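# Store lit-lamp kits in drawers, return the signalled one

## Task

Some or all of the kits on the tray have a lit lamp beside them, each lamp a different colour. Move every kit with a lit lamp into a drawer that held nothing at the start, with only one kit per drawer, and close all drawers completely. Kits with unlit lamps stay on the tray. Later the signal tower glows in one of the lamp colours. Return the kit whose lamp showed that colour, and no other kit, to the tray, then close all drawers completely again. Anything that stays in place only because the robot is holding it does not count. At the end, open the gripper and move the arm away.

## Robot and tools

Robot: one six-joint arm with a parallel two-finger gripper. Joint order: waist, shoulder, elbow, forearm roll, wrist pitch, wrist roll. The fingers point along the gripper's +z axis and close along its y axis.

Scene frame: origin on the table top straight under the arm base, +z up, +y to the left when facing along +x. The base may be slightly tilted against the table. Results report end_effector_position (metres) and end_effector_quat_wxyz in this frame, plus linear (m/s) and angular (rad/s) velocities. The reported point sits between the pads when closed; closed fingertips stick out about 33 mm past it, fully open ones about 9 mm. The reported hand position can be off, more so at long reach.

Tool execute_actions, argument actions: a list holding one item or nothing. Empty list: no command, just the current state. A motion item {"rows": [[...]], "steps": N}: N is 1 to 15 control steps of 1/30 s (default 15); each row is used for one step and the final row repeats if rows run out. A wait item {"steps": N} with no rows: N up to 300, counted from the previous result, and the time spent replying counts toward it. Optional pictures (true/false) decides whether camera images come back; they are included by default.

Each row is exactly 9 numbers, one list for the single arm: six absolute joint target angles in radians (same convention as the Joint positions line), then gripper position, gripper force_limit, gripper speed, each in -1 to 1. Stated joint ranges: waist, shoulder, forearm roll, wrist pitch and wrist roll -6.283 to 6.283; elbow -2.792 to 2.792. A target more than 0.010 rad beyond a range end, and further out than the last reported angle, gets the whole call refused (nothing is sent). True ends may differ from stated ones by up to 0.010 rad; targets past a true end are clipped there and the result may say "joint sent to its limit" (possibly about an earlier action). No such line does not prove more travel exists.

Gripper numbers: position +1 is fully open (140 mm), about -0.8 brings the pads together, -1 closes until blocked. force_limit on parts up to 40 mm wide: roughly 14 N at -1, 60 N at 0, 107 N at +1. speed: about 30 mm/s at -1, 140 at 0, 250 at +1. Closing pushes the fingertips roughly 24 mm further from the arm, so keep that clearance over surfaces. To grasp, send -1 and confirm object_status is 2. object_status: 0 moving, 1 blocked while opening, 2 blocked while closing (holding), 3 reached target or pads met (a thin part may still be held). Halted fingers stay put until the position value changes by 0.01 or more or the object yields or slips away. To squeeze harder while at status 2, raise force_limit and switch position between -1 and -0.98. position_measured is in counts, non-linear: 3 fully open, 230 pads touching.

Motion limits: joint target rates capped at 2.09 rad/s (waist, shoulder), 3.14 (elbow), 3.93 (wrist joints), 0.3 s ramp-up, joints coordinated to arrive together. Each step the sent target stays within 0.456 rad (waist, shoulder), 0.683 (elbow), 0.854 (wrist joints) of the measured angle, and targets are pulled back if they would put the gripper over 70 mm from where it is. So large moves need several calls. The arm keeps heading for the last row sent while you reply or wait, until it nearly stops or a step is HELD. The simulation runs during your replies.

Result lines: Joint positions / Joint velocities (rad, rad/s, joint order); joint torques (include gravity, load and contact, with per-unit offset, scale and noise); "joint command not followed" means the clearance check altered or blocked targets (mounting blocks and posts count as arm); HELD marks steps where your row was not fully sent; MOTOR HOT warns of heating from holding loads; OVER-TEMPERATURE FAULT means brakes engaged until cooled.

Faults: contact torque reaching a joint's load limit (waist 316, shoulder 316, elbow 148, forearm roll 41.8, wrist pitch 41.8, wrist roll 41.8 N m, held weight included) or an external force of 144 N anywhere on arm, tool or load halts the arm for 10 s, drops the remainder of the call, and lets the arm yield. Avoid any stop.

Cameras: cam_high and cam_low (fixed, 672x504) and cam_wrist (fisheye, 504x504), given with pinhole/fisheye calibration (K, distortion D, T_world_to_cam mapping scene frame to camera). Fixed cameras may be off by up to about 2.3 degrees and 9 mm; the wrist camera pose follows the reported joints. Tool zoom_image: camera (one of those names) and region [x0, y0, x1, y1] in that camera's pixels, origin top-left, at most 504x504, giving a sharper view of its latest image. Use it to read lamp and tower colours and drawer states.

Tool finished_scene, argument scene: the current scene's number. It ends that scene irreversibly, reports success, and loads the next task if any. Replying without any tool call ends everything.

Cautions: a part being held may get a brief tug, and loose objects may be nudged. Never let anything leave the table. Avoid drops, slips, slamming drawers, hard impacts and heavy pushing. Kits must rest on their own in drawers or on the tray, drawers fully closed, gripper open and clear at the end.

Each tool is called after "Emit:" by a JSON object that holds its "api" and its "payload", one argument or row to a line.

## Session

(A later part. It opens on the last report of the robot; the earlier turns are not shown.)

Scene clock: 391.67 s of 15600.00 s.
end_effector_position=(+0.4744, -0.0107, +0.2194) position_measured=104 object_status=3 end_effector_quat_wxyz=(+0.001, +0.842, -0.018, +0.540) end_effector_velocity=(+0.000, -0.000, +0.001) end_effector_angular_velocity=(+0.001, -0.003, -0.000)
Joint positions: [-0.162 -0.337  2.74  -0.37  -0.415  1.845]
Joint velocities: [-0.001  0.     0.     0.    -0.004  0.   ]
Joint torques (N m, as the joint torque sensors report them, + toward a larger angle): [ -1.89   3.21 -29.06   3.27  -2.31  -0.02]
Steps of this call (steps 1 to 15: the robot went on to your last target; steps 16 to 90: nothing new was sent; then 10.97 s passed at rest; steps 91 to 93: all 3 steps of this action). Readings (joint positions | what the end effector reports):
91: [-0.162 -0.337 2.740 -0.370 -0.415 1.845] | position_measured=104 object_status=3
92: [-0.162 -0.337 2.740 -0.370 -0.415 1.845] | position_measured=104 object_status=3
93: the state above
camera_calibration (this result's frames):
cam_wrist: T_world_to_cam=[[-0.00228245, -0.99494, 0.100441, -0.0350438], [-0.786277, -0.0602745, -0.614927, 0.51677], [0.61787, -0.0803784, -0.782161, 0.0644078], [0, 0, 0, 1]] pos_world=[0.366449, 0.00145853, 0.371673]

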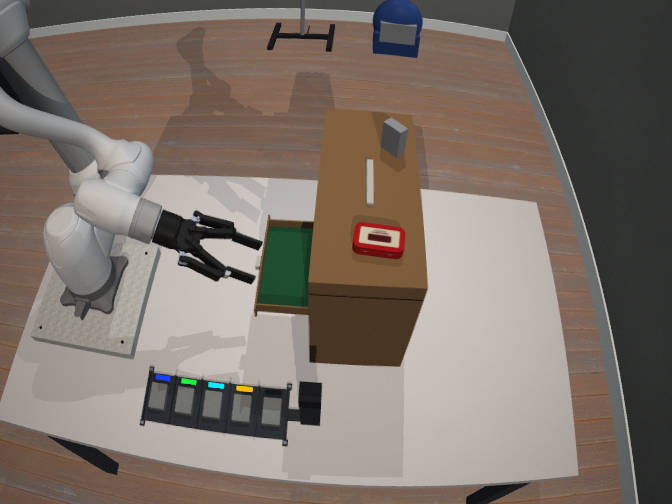

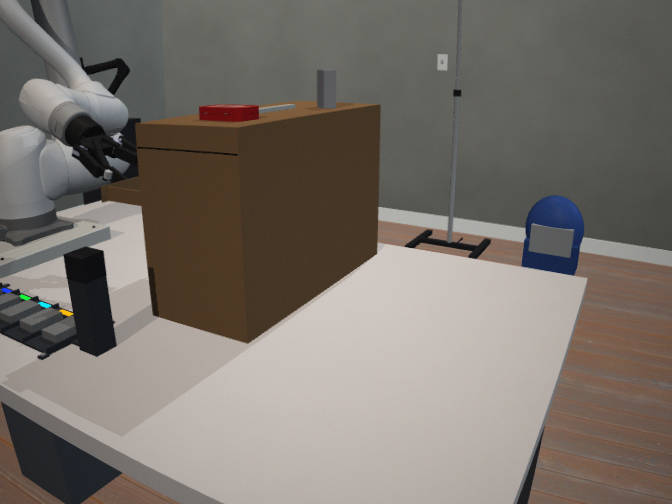

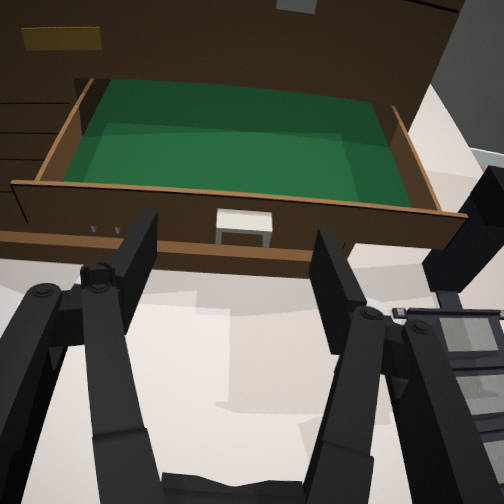

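Emit:
{"api": "execute_actions", "payload": {
  "actions": [
    {"rows":[[-0.162,-0.5,2.74,-0.37,-0.415,1.845,0.2,0,0]],"steps":15}
  ],
  "pictures": false
}}

Emit:
{"api": "execute_actions", "payload": {
  "actions": [
    {"rows":[[-0.3,-0.5,2.3,0,0.6,1.5,0.2,0,0]],"steps":15}
  ],
  "pictures": false
}}

Emit:
{"api": "execute_actions", "payload": {
  "actions": [
    {"steps":30}
  ],
  "pictures": false
}}

Emit:
{"api": "execute_actions", "payload": {
  "actions": [
    {"rows":[[-0.65,0.209,1.953,0,0.98,0.65,0.2,0,0]],"steps":15}
  ],
  "pictures": false
}}

Emit:
{"api": "execute_actions", "payload": {
  "actions": [
    {"steps":40}
  ]
}}

Scene clock: 409.77 s of 15600.00 s.
end_effector_position=(+0.4628, -0.0097, +0.2949) position_measured=104 object_status=3 end_effector_quat_wxyz=(+0.014, +0.796, -0.010, +0.606) end_effector_velocity=(+0.000, +0.000, +0.001) end_effector_angular_velocity=(-0.001, -0.003, +0.000)
Joint positions: [-0.162 -0.5    2.74  -0.37  -0.415  1.845]
Joint velocities: [-0.    -0.001 -0.    -0.    -0.002 -0.001]
Joint torques (N m, as the joint torque sensors report them, + toward a larger angle): [ -2.17  13.14 -33.84   3.73  -2.45   0.15]
Steps of this call (steps 1 to 15: the robot went on to your last target; steps 16 to 90: nothing new was sent; then 14.60 s passed at rest; steps 91 to 105: all 15 steps of this action). Readings (joint positions | what the end effector reports):
91: [-0.162 -0.337 2.740 -0.370 -0.415 1.845] | position_measured=104 object_status=3
92: [-0.162 -0.340 2.740 -0.370 -0.415 1.845] | position_measured=104 object_status=3
94: [-0.162 -0.368 2.740 -0.370 -0.415 1.845] | position_measured=104 object_status=3
98: [-0.162 -0.477 2.740 -0.370 -0.415 1.845] | position_measured=104 object_status=3
105: the state above

Scene clock: 410.27 s of 15600.00 s.
end_effector_position=(+0.4622, -0.1269, +0.3509) position_measured=104 object_status=3 end_effector_quat_wxyz=(+0.074, +0.913, -0.121, +0.382) end_effector_velocity=(-0.111, +0.010, +0.123) end_effector_angular_velocity=(+0.410, +0.795, -0.023)
Joint positions: [-0.288 -0.5    2.337 -0.032  0.509  1.53 ]
Joint velocities: [-0.195 -0.002 -0.619  0.519  1.497 -0.486]
Joint torques (N m, as the joint torque sensors report them, + toward a larger angle): [  2.44   5.97 -28.85   2.75  -1.4   -0.2 ]
Steps of this call (steps 1 to 15: all 15 steps of this action). Readings (joint positions | what the end effector reports):
1: [-0.162 -0.500 2.740 -0.370 -0.415 1.845] | position_measured=104 object_status=3
2: [-0.163 -0.500 2.737 -0.368 -0.409 1.843] | position_measured=104 object_status=3
4: [-0.171 -0.500 2.711 -0.345 -0.357 1.822] | position_measured=104 object_status=3
8: [-0.209 -0.500 2.590 -0.244 -0.103 1.728] | position_measured=104 object_status=3
15: the state above

Scene clock: 411.27 s of 15600.00 s.
end_effector_position=(+0.4550, -0.1251, +0.3585) position_measured=104 object_status=3 end_effector_quat_wxyz=(+0.065, +0.923, -0.123, +0.358) end_effector_velocity=(-0.000, +0.001, +0.000) end_effector_angular_velocity=(+0.000, -0.001, +0.000)
Joint positions: [-0.3 -0.5  2.3  0.   0.6  1.5]
Joint velocities: [ 0.001 -0.001  0.     0.     0.001  0.001]
Joint torques (N m, as the joint torque sensors report them, + toward a larger angle): [ -0.92   5.77 -41.85   4.46  -1.69   0.13]
Steps of this call (steps 1 to 30: the robot went on to your last target). Readings (joint positions | what the end effector reports):
1: [-0.294 -0.500 2.319 -0.017 0.552 1.515] | position_measured=104 object_status=3
2: [-0.298 -0.500 2.307 -0.007 0.581 1.506] | position_measured=104 object_status=3
4: [-0.300 -0.500 2.300 -0.000 0.599 1.500] | position_measured=104 object_status=3
8: [-0.300 -0.500 2.300 -0.000 0.600 1.500] | position_measured=104 object_status=3
30: the state above
The arm was judged still, so your last target was given up. Only a new action makes it travel on or press farther. Fingers that are still opening or closing keep moving.

Scene clock: 411.77 s of 15600.00 s.
end_effector_position=(+0.4887, -0.2634, +0.2709) position_measured=104 object_status=3 end_effector_quat_wxyz=(+0.084, +0.986, +0.025, +0.144) end_effector_velocity=(+0.034, -0.264, -0.341) end_effector_angular_velocity=(+0.252, +0.997, +0.511)
Joint positions: [-0.519 -0.115  2.082  0.     0.838  0.967]
Joint velocities: [-0.384  0.957 -0.381  0.     0.414 -0.93 ]
Joint torques (N m, as the joint torque sensors report them, + toward a larger angle): [ -0.69 -29.21 -36.87   4.03  -0.98  -0.04]
Steps of this call (steps 1 to 15: all 15 steps of this action). Readings (joint positions | what the end effector reports):
1: [-0.300 -0.500 2.300 0.000 0.600 1.500] | position_measured=104 object_status=3
2: [-0.302 -0.497 2.298 0.000 0.603 1.494] | position_measured=104 object_status=3
4: [-0.323 -0.469 2.277 0.000 0.626 1.442] | position_measured=104 object_status=3
8: [-0.412 -0.344 2.189 0.000 0.721 1.229] | position_measured=104 object_status=3
15: the state above

Scene clock: 413.10 s of 15600.00 s.
end_effector_position=(+0.4817, -0.3475, +0.1459) position_measured=104 object_status=3 end_effector_quat_wxyz=(-0.007, +0.993, +0.120, +0.005) end_effector_velocity=(-0.000, -0.000, +0.000) end_effector_angular_velocity=(-0.000, +0.000, +0.001)
Joint positions: [-0.65   0.209  1.953  0.     0.98   0.65 ]
Joint velocities: [ 0. -0. -0. -0.  0. -0.]
Joint torques (N m, as the joint torque sensors report them, + toward a larger angle): [ -0.43 -56.1  -33.7    3.78   0.1    0.15]
Steps of this call (steps 1 to 30: the robot went on to your last target; steps 31 to 40: nothing new was sent). Readings (joint positions | what the end effector reports):
1: [-0.532 -0.083 2.070 0.000 0.852 0.936] | position_measured=104 object_status=3
2: [-0.545 -0.051 2.057 0.000 0.866 0.904] | position_measured=104 object_status=3
4: [-0.571 0.013 2.031 0.000 0.894 0.842] | position_measured=104 object_status=3
8: [-0.621 0.138 1.981 0.000 0.949 0.719] | position_measured=104 object_status=3
40: the state above
The arm was judged still, so your last target was given up. Only a new action makes it travel on or press farther. Fingers that are still opening or closing keep moving.
camera_calibration (this result's frames):
cam_wrist: T_world_to_cam=[[0.351929, -0.935959, 0.011286, -0.499816], [-0.839573, -0.31031, 0.445897, 0.241011], [-0.413839, -0.166399, -0.895013, 0.458874], [0, 0, 0, 1]] pos_world=[0.568146, -0.316663, 0.308873]

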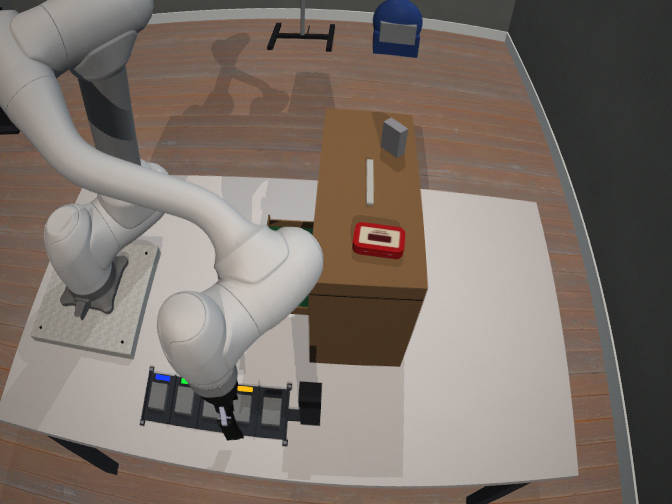

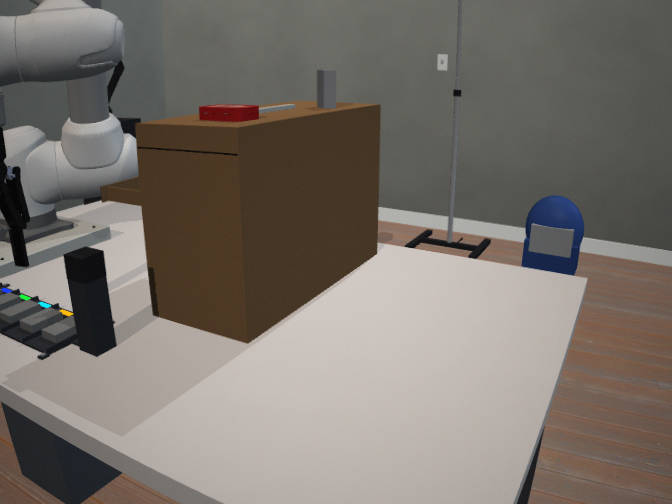

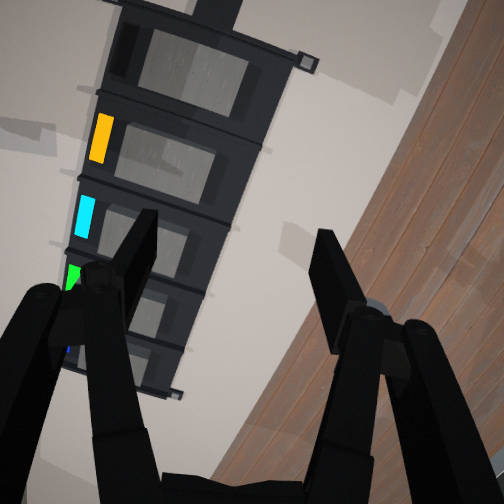

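Emit:
{"api": "execute_actions", "payload": {
  "actions": [
    {"rows":[[-0.58,0.214,2.013,0,0.915,-0.62,-0.1,0,0]],"steps":15}
  ],
  "pictures": false
}}

Emit:
{"api": "execute_actions", "payload": {
  "actions": [
    {"steps":20}
  ]
}}

Scene clock: 421.50 s of 15600.00 s.
end_effector_position=(+0.4895, -0.3058, +0.1188) position_measured=141 object_status=3 end_effector_quat_wxyz=(-0.003, +0.768, +0.641, +0.008) end_effector_velocity=(+0.008, +0.053, -0.033) end_effector_angular_velocity=(-0.018, -0.037, +2.221)
Joint positions: [-0.586  0.214  2.008 -0.     0.92  -0.436]
Joint velocities: [ 0.083  0.005  0.07   0.    -0.079 -2.139]
Joint torques (N m, as the joint torque sensors report them, + toward a larger angle): [ -1.73 -54.35 -33.54   3.86  -0.11   0.31]
Steps of this call (steps 1 to 90: nothing new was sent; then 4.90 s passed at rest; steps 91 to 105: all 15 steps of this action). Readings (joint positions | what the end effector reports):
91: [-0.650 0.209 1.953 -0.000 0.980 0.650] | position_measured=104 object_status=0
92: [-0.650 0.209 1.953 -0.000 0.980 0.644] | position_measured=106 object_status=0
94: [-0.646 0.209 1.957 -0.000 0.976 0.592] | position_measured=121 object_status=0
98: [-0.623 0.211 1.976 -0.000 0.955 0.314] | position_measured=141 object_status=0
105: the state above

Scene clock: 422.17 s of 15600.00 s.
end_effector_position=(+0.4900, -0.3020, +0.1165) position_measured=141 object_status=3 end_effector_quat_wxyz=(-0.003, +0.703, +0.711, +0.008) end_effector_velocity=(+0.000, -0.001, -0.001) end_effector_angular_velocity=(-0.000, -0.000, -0.001)
Joint positions: [-0.58   0.214  2.013 -0.     0.915 -0.62 ]
Joint velocities: [-0.001  0.001 -0.     0.    -0.001 -0.   ]
Joint torques (N m, as the joint torque sensors report them, + toward a larger angle): [  0.01 -56.18 -32.83   3.7    0.19   0.12]
Steps of this call (steps 1 to 20: the robot went on to your last target). Readings (joint positions | what the end effector reports):
1: [-0.583 0.214 2.010 -0.000 0.918 -0.501] | position_measured=141 object_status=3
2: [-0.582 0.214 2.012 -0.000 0.916 -0.552] | position_measured=141 object_status=3
4: [-0.580 0.214 2.013 -0.000 0.915 -0.611] | position_measured=141 object_status=3
8: [-0.580 0.214 2.013 -0.000 0.915 -0.620] | position_measured=141 object_status=3
20: the state above
camera_calibration (this result's frames):
cam_wrist: T_world_to_cam=[[0.991212, 0.128294, 0.0322534, -0.454129], [0.10078, -0.890287, 0.444109, -0.36051], [0.0856915, -0.436956, -0.895392, 0.117131], [0, 0, 0, 1]] pos_world=[0.476433, -0.211514, 0.279631]

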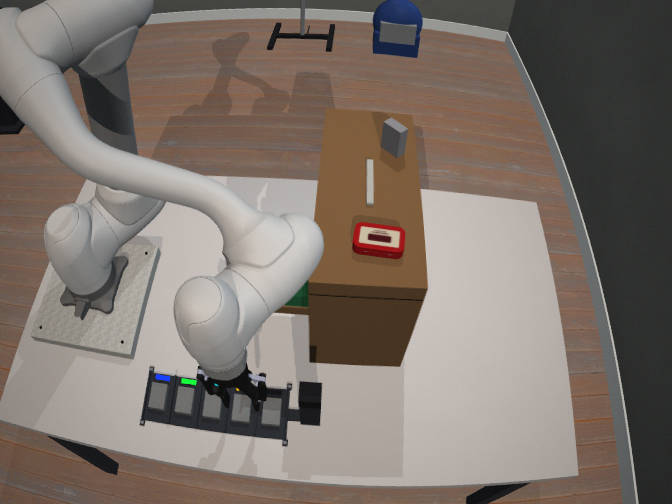

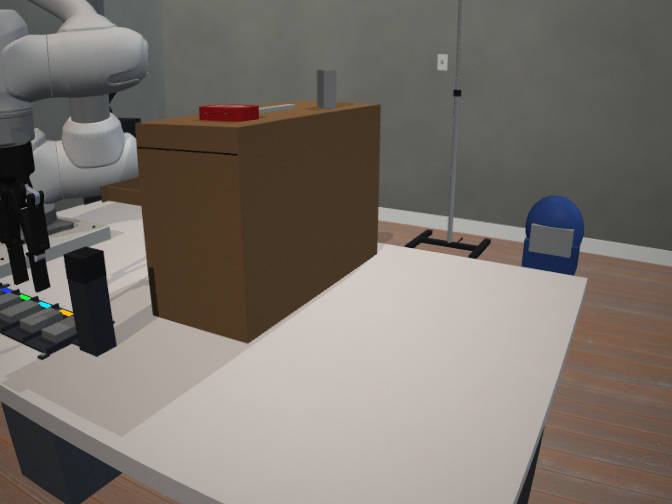

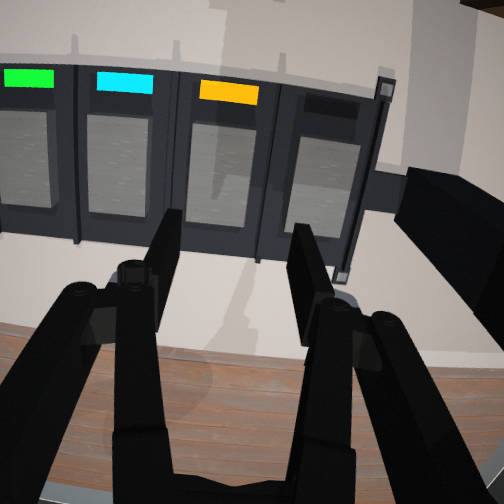

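Emit:
{"api": "execute_actions", "payload": {
  "actions": [
    {"rows":[[-0.559,0.244,2.082,0,0.816,-0.6,-0.1,0,0]],"steps":15}
  ]
}}

Scene clock: 429.90 s of 15600.00 s.
end_effector_position=(+0.4818, -0.2811, +0.0704) position_measured=141 object_status=3 end_effector_quat_wxyz=(-0.003, +0.703, +0.711, +0.008) end_effector_velocity=(+0.000, -0.001, -0.000) end_effector_angular_velocity=(-0.001, -0.002, -0.001)
Joint positions: [-0.559  0.244  2.082 -0.     0.816 -0.6  ]
Joint velocities: [-0.001  0.     0.    -0.    -0.003 -0.   ]
Joint torques (N m, as the joint torque sensors report them, + toward a larger angle): [  0.1  -54.49 -30.12   3.42   0.12   0.19]
Steps of this call (steps 1 to 15: the robot went on to your last target; steps 16 to 90: nothing new was sent; then 4.23 s passed at rest; steps 91 to 105: all 15 steps of this action). Readings (joint positions | what the end effector reports):
91: [-0.580 0.214 2.013 -0.000 0.915 -0.620] | position_measured=141 object_status=3
92: [-0.579 0.216 2.016 -0.000 0.909 -0.619] | position_measured=141 object_status=3
94: [-0.568 0.231 2.051 -0.000 0.859 -0.609] | position_measured=141 object_status=3
98: [-0.559 0.244 2.082 -0.000 0.816 -0.600] | position_measured=141 object_status=3
105: the state above
camera_calibration (this result's frames):
cam_wrist: T_world_to_cam=[[0.991077, 0.129329, 0.0322694, -0.446849], [0.101701, -0.890172, 0.444129, -0.320985], [0.0861638, -0.436884, -0.895382, 0.0855198], [0, 0, 0, 1]] pos_world=[0.468137, -0.190579, 0.233551]

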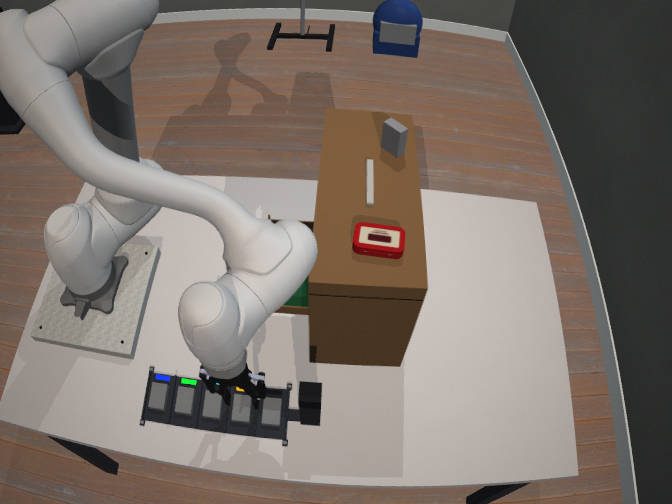

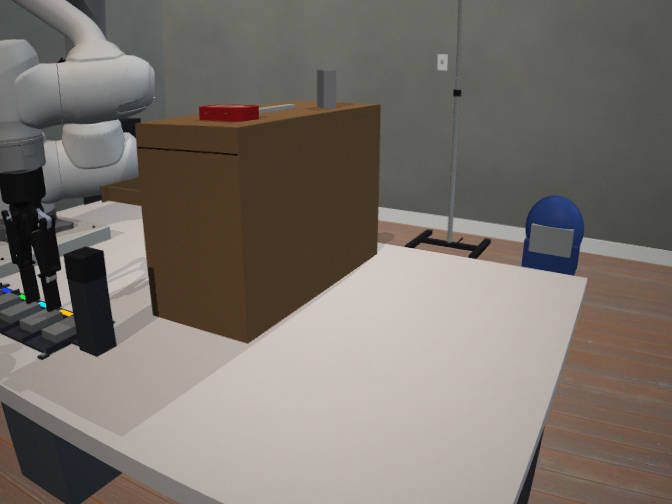

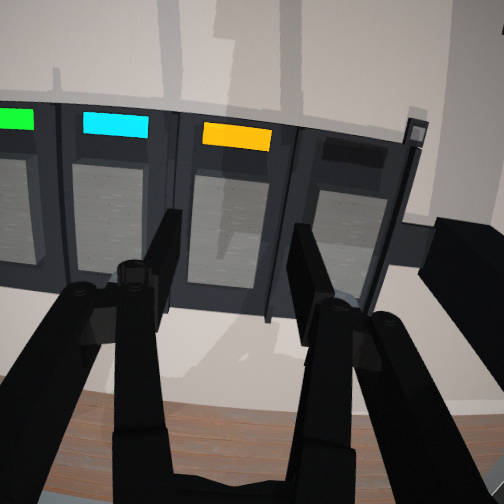

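Emit:
{"api": "execute_actions", "payload": {
  "actions": [
    {"rows":[[-0.56,0.26,2.093,0,0.788,-0.6,-0.2,0,0],[-0.56,0.26,2.093,0,0.788,-0.6,-0.2,0,0],[-0.56,0.26,2.093,0,0.788,-0.6,-0.2,0,0],[-0.56,0.26,2.093,0,0.788,-0.6,-0.2,0,0],[-0.56,0.26,2.093,0,0.788,-0.6,-0.2,0,0],[-0.56,0.277,2.104,0,0.76,-0.6,-0.2,0,0]],"steps":15}
  ]
}}

Scene clock: 435.63 s of 15600.00 s.
end_effector_position=(+0.4804, -0.2803, +0.0434) position_measured=154 object_status=3 end_effector_quat_wxyz=(-0.002, +0.704, +0.711, +0.008) end_effector_velocity=(-0.001, +0.000, -0.000) end_effector_angular_velocity=(+0.002, +0.002, -0.000)
Joint positions: [-0.56   0.277  2.104 -0.     0.76  -0.6  ]
Joint velocities: [-0.     0.001 -0.     0.     0.002  0.   ]
Joint torques (N m, as the joint torque sensors report them, + toward a larger angle): [ -1.63 -30.97 -24.95   2.56  -7.56   0.51]
Steps of this call (steps 1 to 15: the robot went on to your last target; steps 16 to 90: nothing new was sent; then 2.23 s passed at rest; steps 91 to 105: all 15 steps of this action). Readings (joint positions | what the end effector reports):
91: [-0.559 0.244 2.082 -0.000 0.816 -0.600] | position_measured=141 object_status=0
92: [-0.559 0.247 2.083 -0.000 0.810 -0.600] | position_measured=144 object_status=0
94: [-0.560 0.259 2.092 -0.000 0.791 -0.600] | position_measured=154 object_status=0
98: [-0.560 0.270 2.099 -0.000 0.770 -0.600] | position_measured=154 object_status=0
105: the state above
camera_calibration (this result's frames):
cam_wrist: T_world_to_cam=[[0.991185, 0.128281, 0.0331248, -0.445125], [0.100321, -0.889999, 0.444788, -0.307542], [0.0865388, -0.437544, -0.895023, 0.0614534], [0, 0, 0, 1]] pos_world=[0.466735, -0.189723, 0.206538]

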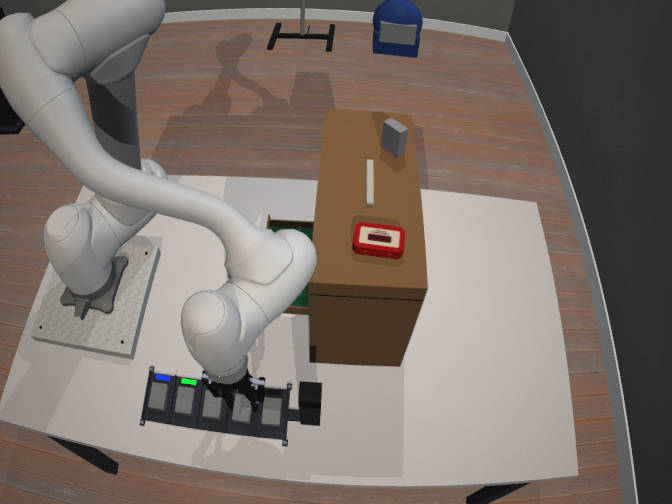

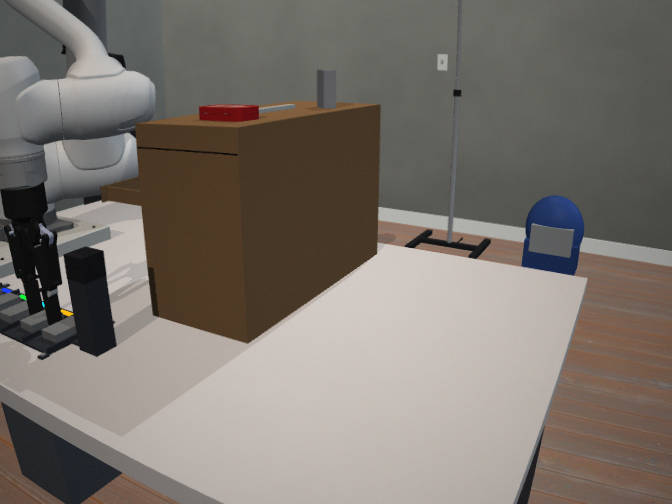

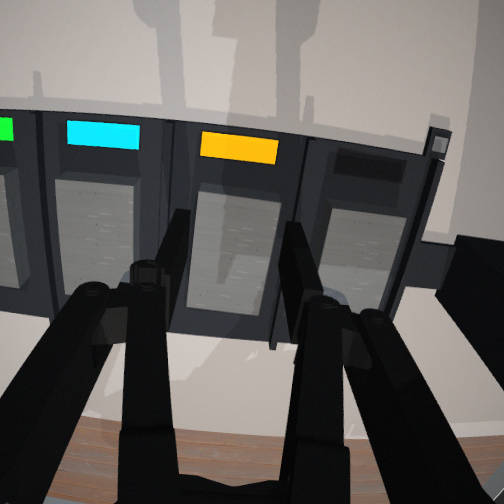

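Emit:
{"api": "execute_actions", "payload": {
  "actions": [
    {"rows":[[-0.56,0.266,2.097,0,0.779,-0.6,-0.2,0,0],[-0.56,0.266,2.097,0,0.779,-0.6,-0.2,0,0],[-0.56,0.266,2.097,0,0.779,-0.6,-0.2,0,0],[-0.56,0.266,2.097,0,0.779,-0.6,-0.2,0,0],[-0.56,0.266,2.097,0,0.779,-0.6,-1,0,0]],"steps":15}
  ]
}}

Scene clock: 438.67 s of 15600.00 s.
end_effector_position=(+0.4808, -0.2807, +0.0524) position_measured=225 object_status=0 end_effector_quat_wxyz=(-0.003, +0.704, +0.711, +0.008) end_effector_velocity=(+0.001, -0.000, -0.003) end_effector_angular_velocity=(+0.000, +0.000, -0.001)
Joint positions: [-0.56   0.266  2.097 -0.     0.779 -0.6  ]
Joint velocities: [ 0.001  0.005  0.    -0.    -0.005  0.002]
Joint torques (N m, as the joint torque sensors report them, + toward a larger angle): [ -0.16 -30.73 -12.22   3.75  -1.39   0.11]
Steps of this call (steps 1 to 15: the robot went on to your last target; steps 16 to 76: nothing new was sent; steps 77 to 91: all 15 steps of this action). Readings (joint positions | what the end effector reports):
77: [-0.560 0.277 2.104 -0.000 0.760 -0.600] | position_measured=154 object_status=3
78: [-0.560 0.275 2.103 -0.000 0.764 -0.600] | position_measured=154 object_status=3
80: [-0.560 0.267 2.098 -0.000 0.777 -0.600] | position_measured=154 object_status=3
84: [-0.560 0.266 2.097 -0.000 0.779 -0.600] | position_measured=172 object_status=0
91: the state above
camera_calibration (this result's frames):
cam_wrist: T_world_to_cam=[[0.991204, 0.128274, 0.0325543, -0.445694], [0.100608, -0.890186, 0.44435, -0.312082], [0.0859781, -0.437166, -0.895262, 0.0696182], [0, 0, 0, 1]] pos_world=[0.467186, -0.190205, 0.215509]

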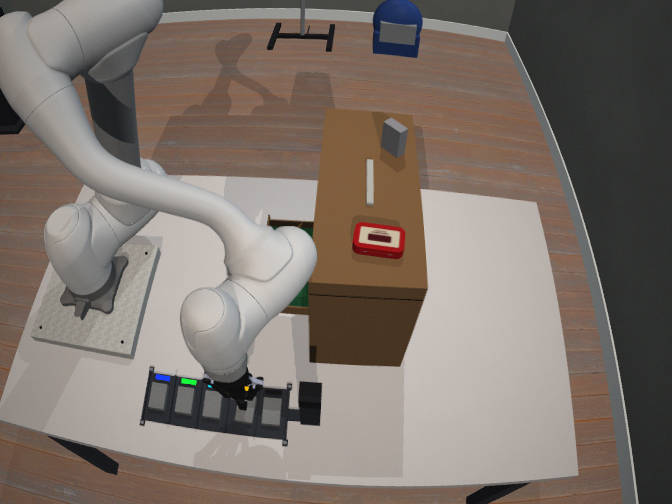

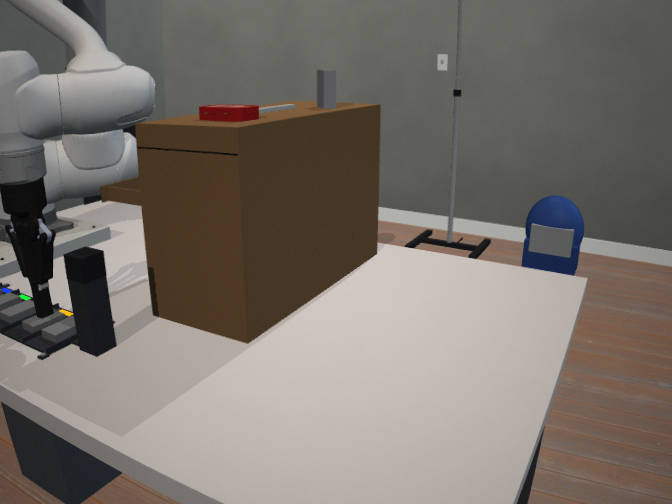

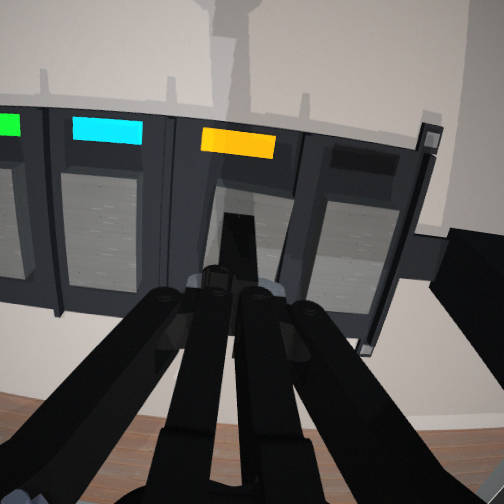

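Emit:
{"api": "execute_actions", "payload": {
  "actions": [
    {"rows":[[-0.56,0.25,2.086,0,0.806,-0.6,-1,0,0],[-0.56,0.25,2.086,0,0.806,-0.6,-1,0,0],[-0.56,0.25,2.086,0,0.806,-0.6,-1,0,0],[-0.56,0.25,2.086,0,0.806,-0.6,-1,0,0],[-0.56,0.25,2.086,0,0.806,-0.6,-0.15,0,0]],"steps":15}
  ]
}}

Emit:
{"api": "zoom_image", "payload": {
  "camera": "cam_low",
  "region": [0,230,130,370]
}}

Scene clock: 444.67 s of 15600.00 s.
end_effector_position=(+0.4813, -0.2813, +0.0654) position_measured=162 object_status=0 end_effector_quat_wxyz=(-0.003, +0.703, +0.711, +0.008) end_effector_velocity=(-0.001, -0.000, -0.001) end_effector_angular_velocity=(+0.001, +0.002, -0.001)
Joint positions: [-0.56   0.25   2.086  0.     0.806 -0.6  ]
Joint velocities: [-0.001  0.002 -0.    -0.     0.001 -0.   ]
Joint torques (N m, as the joint torque sensors report them, + toward a larger angle): [  0.07 -56.39 -29.47   3.26   0.13   0.08]
Steps of this call (steps 1 to 15: the robot went on to your last target; steps 16 to 90: nothing new was sent; then 2.50 s passed at rest; steps 91 to 105: all 15 steps of this action). Readings (joint positions | what the end effector reports):
91: [-0.560 0.266 2.097 -0.000 0.779 -0.600] | position_measured=233 object_status=3
92: [-0.560 0.264 2.096 -0.000 0.784 -0.600] | position_measured=233 object_status=3
94: [-0.560 0.251 2.087 0.000 0.804 -0.600] | position_measured=233 object_status=3
98: [-0.560 0.250 2.086 0.000 0.806 -0.600] | position_measured=215 object_status=0
105: the state above
camera_calibration (this result's frames):
cam_wrist: T_world_to_cam=[[0.991208, 0.12833, 0.032229, -0.446546], [0.100825, -0.89029, 0.444092, -0.318561], [0.0856837, -0.436938, -0.895401, 0.081197], [0, 0, 0, 1]] pos_world=[0.467782, -0.190828, 0.228566]

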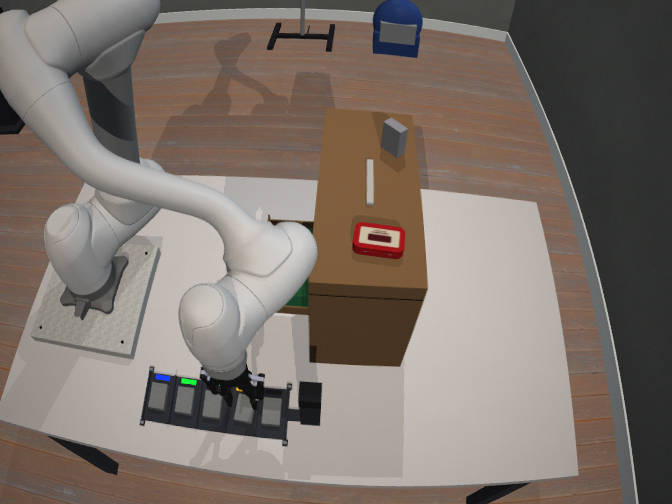

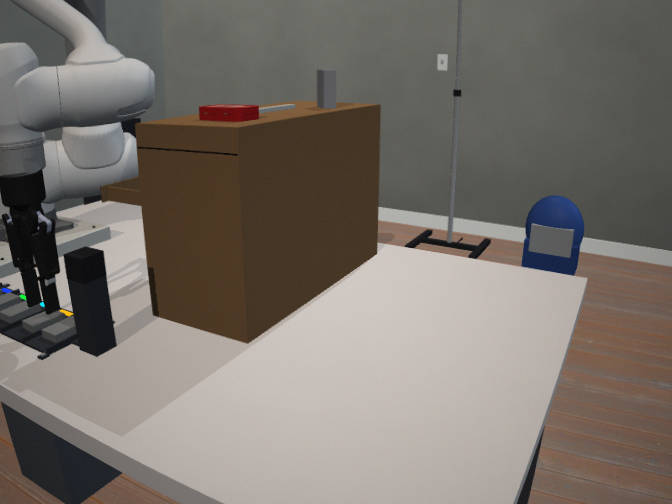

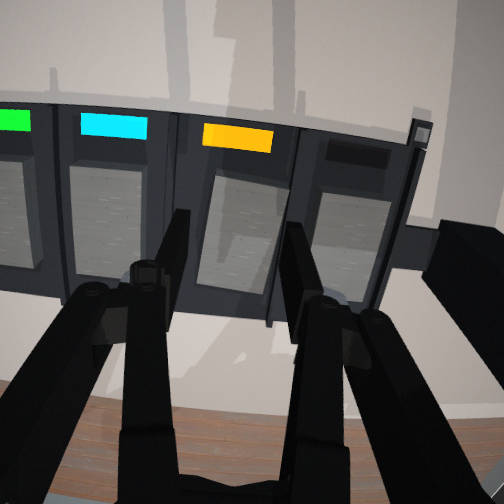

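Region (0, 230, 130, 370) of cam_low's 672x504 image, scaled by 3.600, with more detail than that image has; it fills the left 468 columns of this view, and the rest is white.

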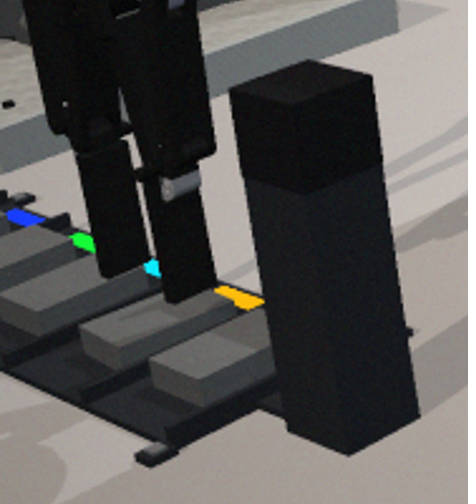

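Emit:
{"api": "execute_actions", "payload": {
  "actions": [
    {"rows":[[-0.575,0.265,2.067,0,0.81,-0.72,-0.08,0,0],[-0.575,0.265,2.067,0,0.81,-0.72,-0.08,0,0],[-0.575,0.265,2.067,0,0.81,-0.72,-0.08,0,0],[-0.575,0.265,2.067,0,0.81,-0.72,-0.08,0,0],[-0.575,0.265,2.067,0,0.81,-0.72,-0.08,0,0],[-0.575,0.265,2.067,0,0.81,-0.72,-0.08,0,0],[-0.575,0.28,2.077,0,0.785,-0.72,-0.08,0,0]],"steps":15}
  ]
}}

Scene clock: 454.03 s of 15600.00 s.
end_effector_position=(+0.4852, -0.2939, +0.0521) position_measured=139 object_status=3 end_effector_quat_wxyz=(-0.002, +0.665, +0.747, +0.008) end_effector_velocity=(+0.000, -0.001, -0.000) end_effector_angular_velocity=(-0.001, -0.001, -0.001)
Joint positions: [-0.575  0.28   2.077  0.     0.785 -0.72 ]
Joint velocities: [-0.001 -0.     0.    -0.    -0.002  0.   ]
Joint torques (N m, as the joint torque sensors report them, + toward a larger angle): [ -0.4  -57.94 -29.48   3.23   0.11   0.1 ]
Steps of this call (steps 1 to 15: the robot went on to your last target; steps 16 to 90: nothing new was sent; then 5.87 s passed at rest; steps 91 to 105: all 15 steps of this action). Readings (joint positions | what the end effector reports):
91: [-0.560 0.250 2.086 0.000 0.806 -0.600] | position_measured=148 object_status=0
92: [-0.561 0.251 2.085 0.000 0.806 -0.606] | position_measured=146 object_status=0
94: [-0.567 0.257 2.077 0.000 0.808 -0.657] | position_measured=139 object_status=0
98: [-0.575 0.268 2.069 0.000 0.806 -0.720] | position_measured=139 object_status=0
105: the state above
camera_calibration (this result's frames):
cam_wrist: T_world_to_cam=[[0.972263, 0.231434, 0.0337948, -0.408943], [0.192687, -0.874487, 0.445134, -0.364258], [0.132572, -0.426276, -0.894826, 0.0437822], [0, 0, 0, 1]] pos_world=[0.461984, -0.205232, 0.215141]

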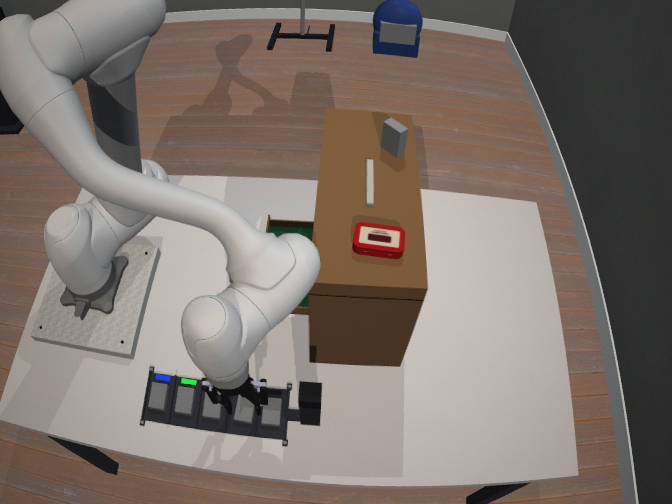

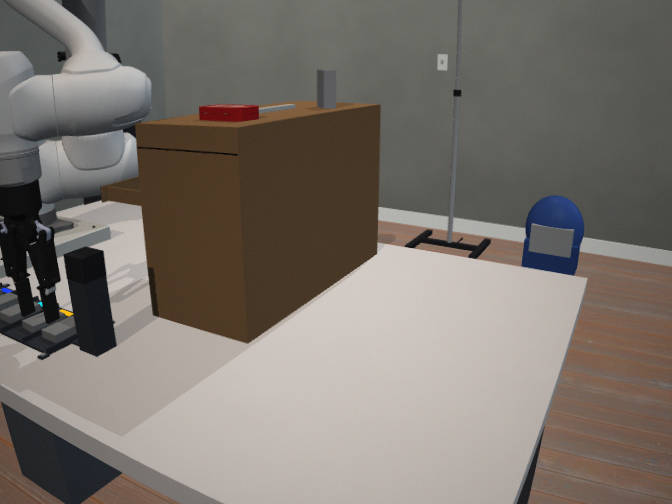

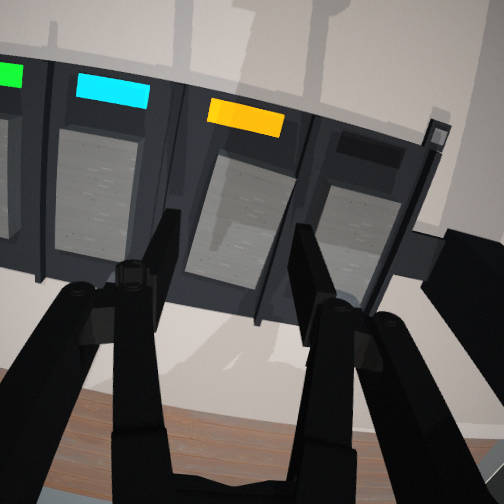

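Emit:
{"api": "execute_actions", "payload": {
  "actions": [
    {"rows":[[-0.575,0.28,2.077,0,0.785,-0.42,-0.08,0,0],[-0.575,0.28,2.077,0,0.785,-0.42,-0.08,0,0],[-0.575,0.28,2.077,0,0.785,-0.42,-0.08,0,0],[-0.575,0.28,2.077,0,0.785,-0.42,-0.08,0,0],[-0.575,0.28,2.077,0,0.785,-0.42,-0.08,0,0],[-0.575,0.28,2.077,0,0.785,-0.42,-0.08,0,0],[-0.575,0.28,2.077,0,0.785,-0.42,-0.08,0,0],[-0.575,0.292,2.085,0,0.764,-0.42,-0.08,0,0]],"steps":15}
  ]
}}

Emit:
{"api": "zoom_image", "payload": {
  "camera": "cam_low",
  "region": [0,230,130,370]
}}

Scene clock: 468.67 s of 15600.00 s.
end_effector_position=(+0.4855, -0.2940, +0.0478) position_measured=139 object_status=3 end_effector_quat_wxyz=(-0.002, +0.769, +0.639, +0.008) end_effector_velocity=(-0.000, -0.000, -0.000) end_effector_angular_velocity=(+0.001, +0.001, -0.000)
Joint positions: [-0.575  0.284  2.081  0.     0.773 -0.422]
Joint velocities: [-0.001  0.001 -0.     0.     0.    -0.001]
Joint torques (N m, as the joint torque sensors report them, + toward a larger angle): [  4.68 -49.94 -31.59   4.38   0.17   0.05]
FORCE FAULT: contact force on the arm reached its limit, and the arm stopped for 10 seconds. The contact can be on any part of the arm, not only on its tool. The arm's remaining commands of this call were not run. The arm holds still and accepts commands again. Move the arm away from the contact; if what it grips holds it there, let go first. Pushing or pulling that hard again can fault the arm again.
The stop began at step 101 of this call (marked STOPPED below). From that step on the arm followed nothing that you had sent. 5 steps, steps kept back included, did not run and will not run. Nothing is kept back now, and the robot has no last target.
Steps of this call (steps 1 to 15: the robot went on to your last target; steps 16 to 90: nothing new was sent; then 1.27 s passed at rest; steps 91 to 100: the first 10 steps of this action; steps 101 to 401: the stop). Readings (joint positions | what the end effector reports):
91: [-0.575 0.280 2.077 0.000 0.785 -0.720] | position_measured=139 object_status=3
92: [-0.575 0.280 2.077 0.000 0.785 -0.715] | position_measured=139 object_status=3
94: [-0.575 0.280 2.077 0.000 0.785 -0.662] | position_measured=139 object_status=3
98: [-0.575 0.280 2.077 0.000 0.785 -0.461] | position_measured=139 object_status=3
101: [-0.575 0.285 2.081 0.000 0.773 -0.422] | position_measured=139 object_status=3 STOPPED
401: the state above
camera_calibration (this result's frames):
cam_wrist: T_world_to_cam=[[0.997396, -0.0644655, 0.0323385, -0.508146], [-0.0721216, -0.893098, 0.444044, -0.239292], [0.000255936, -0.44522, -0.895421, 0.0986086], [0, 0, 0, 1]] pos_world=[0.489539, -0.202567, 0.210985]

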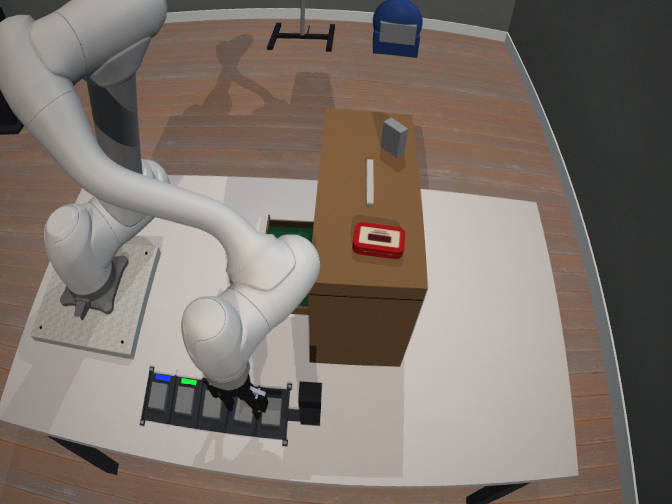

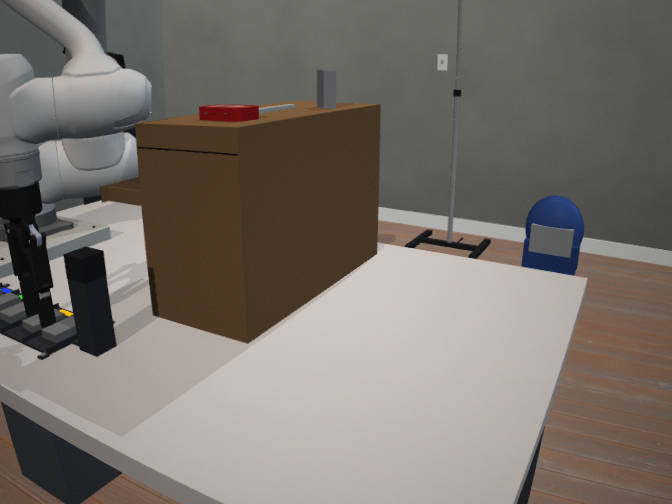

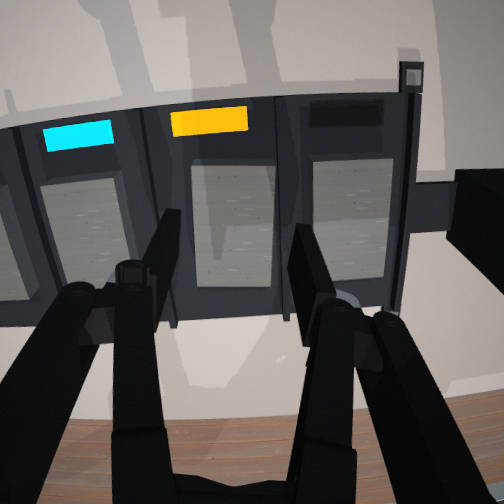

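Region (0, 230, 130, 370) of cam_low's 672x504 image, scaled by 3.600, with more detail than that image has; it fills the left 468 columns of this view, and the rest is white.

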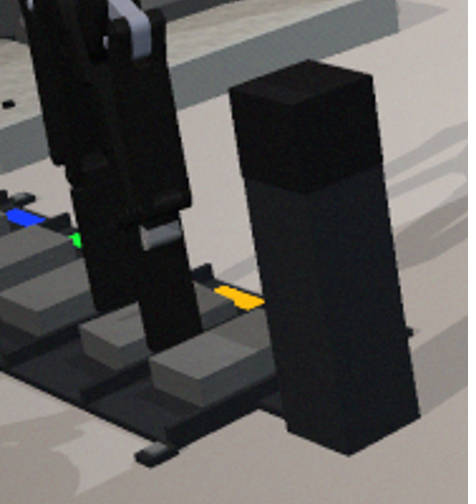

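Emit:
{"api": "execute_actions", "payload": {
  "actions": [
    {"rows":[[-0.578,0.272,2.078,0,0.792,-0.42,-0.19,0,0],[-0.578,0.272,2.078,0,0.792,-0.42,-0.19,0,0],[-0.578,0.272,2.078,0,0.792,-0.42,-0.19,0,0],[-0.578,0.272,2.078,0,0.792,-0.42,-0.19,0,0],[-0.578,0.272,2.078,0,0.792,-0.42,-0.19,0,0],[-0.578,0.272,2.078,0,0.792,-0.42,-0.19,0,0],[-0.578,0.272,2.078,0,0.792,-0.42,-0.19,0,0],[-0.578,0.272,2.078,0,0.792,-0.42,-0.19,0,0],[-0.578,0.276,2.081,0,0.785,-0.42,-0.19,0,0],[-0.578,0.278,2.083,0,0.781,-0.42,-0.19,0,0],[-0.578,0.28,2.084,0,0.778,-0.42,-0.19,0,0]],"steps":15}
  ]
}}

Scene clock: 476.73 s of 15600.00 s.
end_effector_position=(+0.4821, -0.2937, +0.0493) position_measured=153 object_status=3 end_effector_quat_wxyz=(-0.003, +0.770, +0.638, +0.008) end_effector_velocity=(+0.000, +0.001, -0.001) end_effector_angular_velocity=(-0.000, -0.000, +0.001)
Joint positions: [-0.578  0.28   2.084 -0.     0.778 -0.42 ]
Joint velocities: [ 0.001  0.002  0.001 -0.    -0.003  0.   ]
Joint torques (N m, as the joint torque sensors report them, + toward a larger angle): [  0.   -60.21 -29.33   3.36   0.18   0.15]
Steps of this call (steps 1 to 90: nothing new was sent; then 4.57 s passed at rest; steps 91 to 105: all 15 steps of this action). Readings (joint positions | what the end effector reports):
91: [-0.575 0.284 2.081 0.000 0.773 -0.422] | position_measured=139 object_status=0
92: [-0.576 0.282 2.081 0.000 0.777 -0.422] | position_measured=142 object_status=0
94: [-0.577 0.273 2.078 0.000 0.790 -0.420] | position_measured=153 object_status=0
98: [-0.578 0.272 2.078 0.000 0.792 -0.420] | position_measured=153 object_status=0
105: the state above
camera_calibration (this result's frames):
cam_wrist: T_world_to_cam=[[0.997172, -0.0691808, 0.0293465, -0.505921], [-0.0750182, -0.893476, 0.442801, -0.238646], [-0.00441293, -0.44375, -0.89614, 0.102781], [0, 0, 0, 1]] pos_world=[0.487041, -0.202616, 0.212626]

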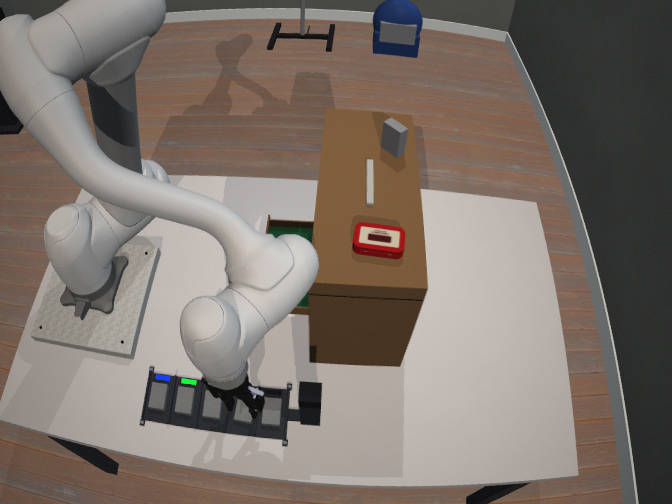

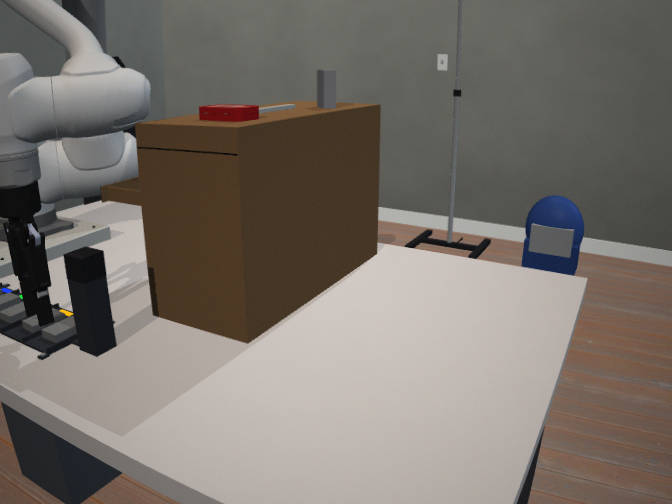

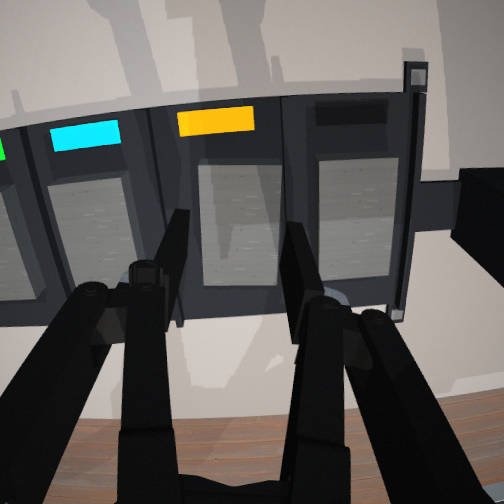

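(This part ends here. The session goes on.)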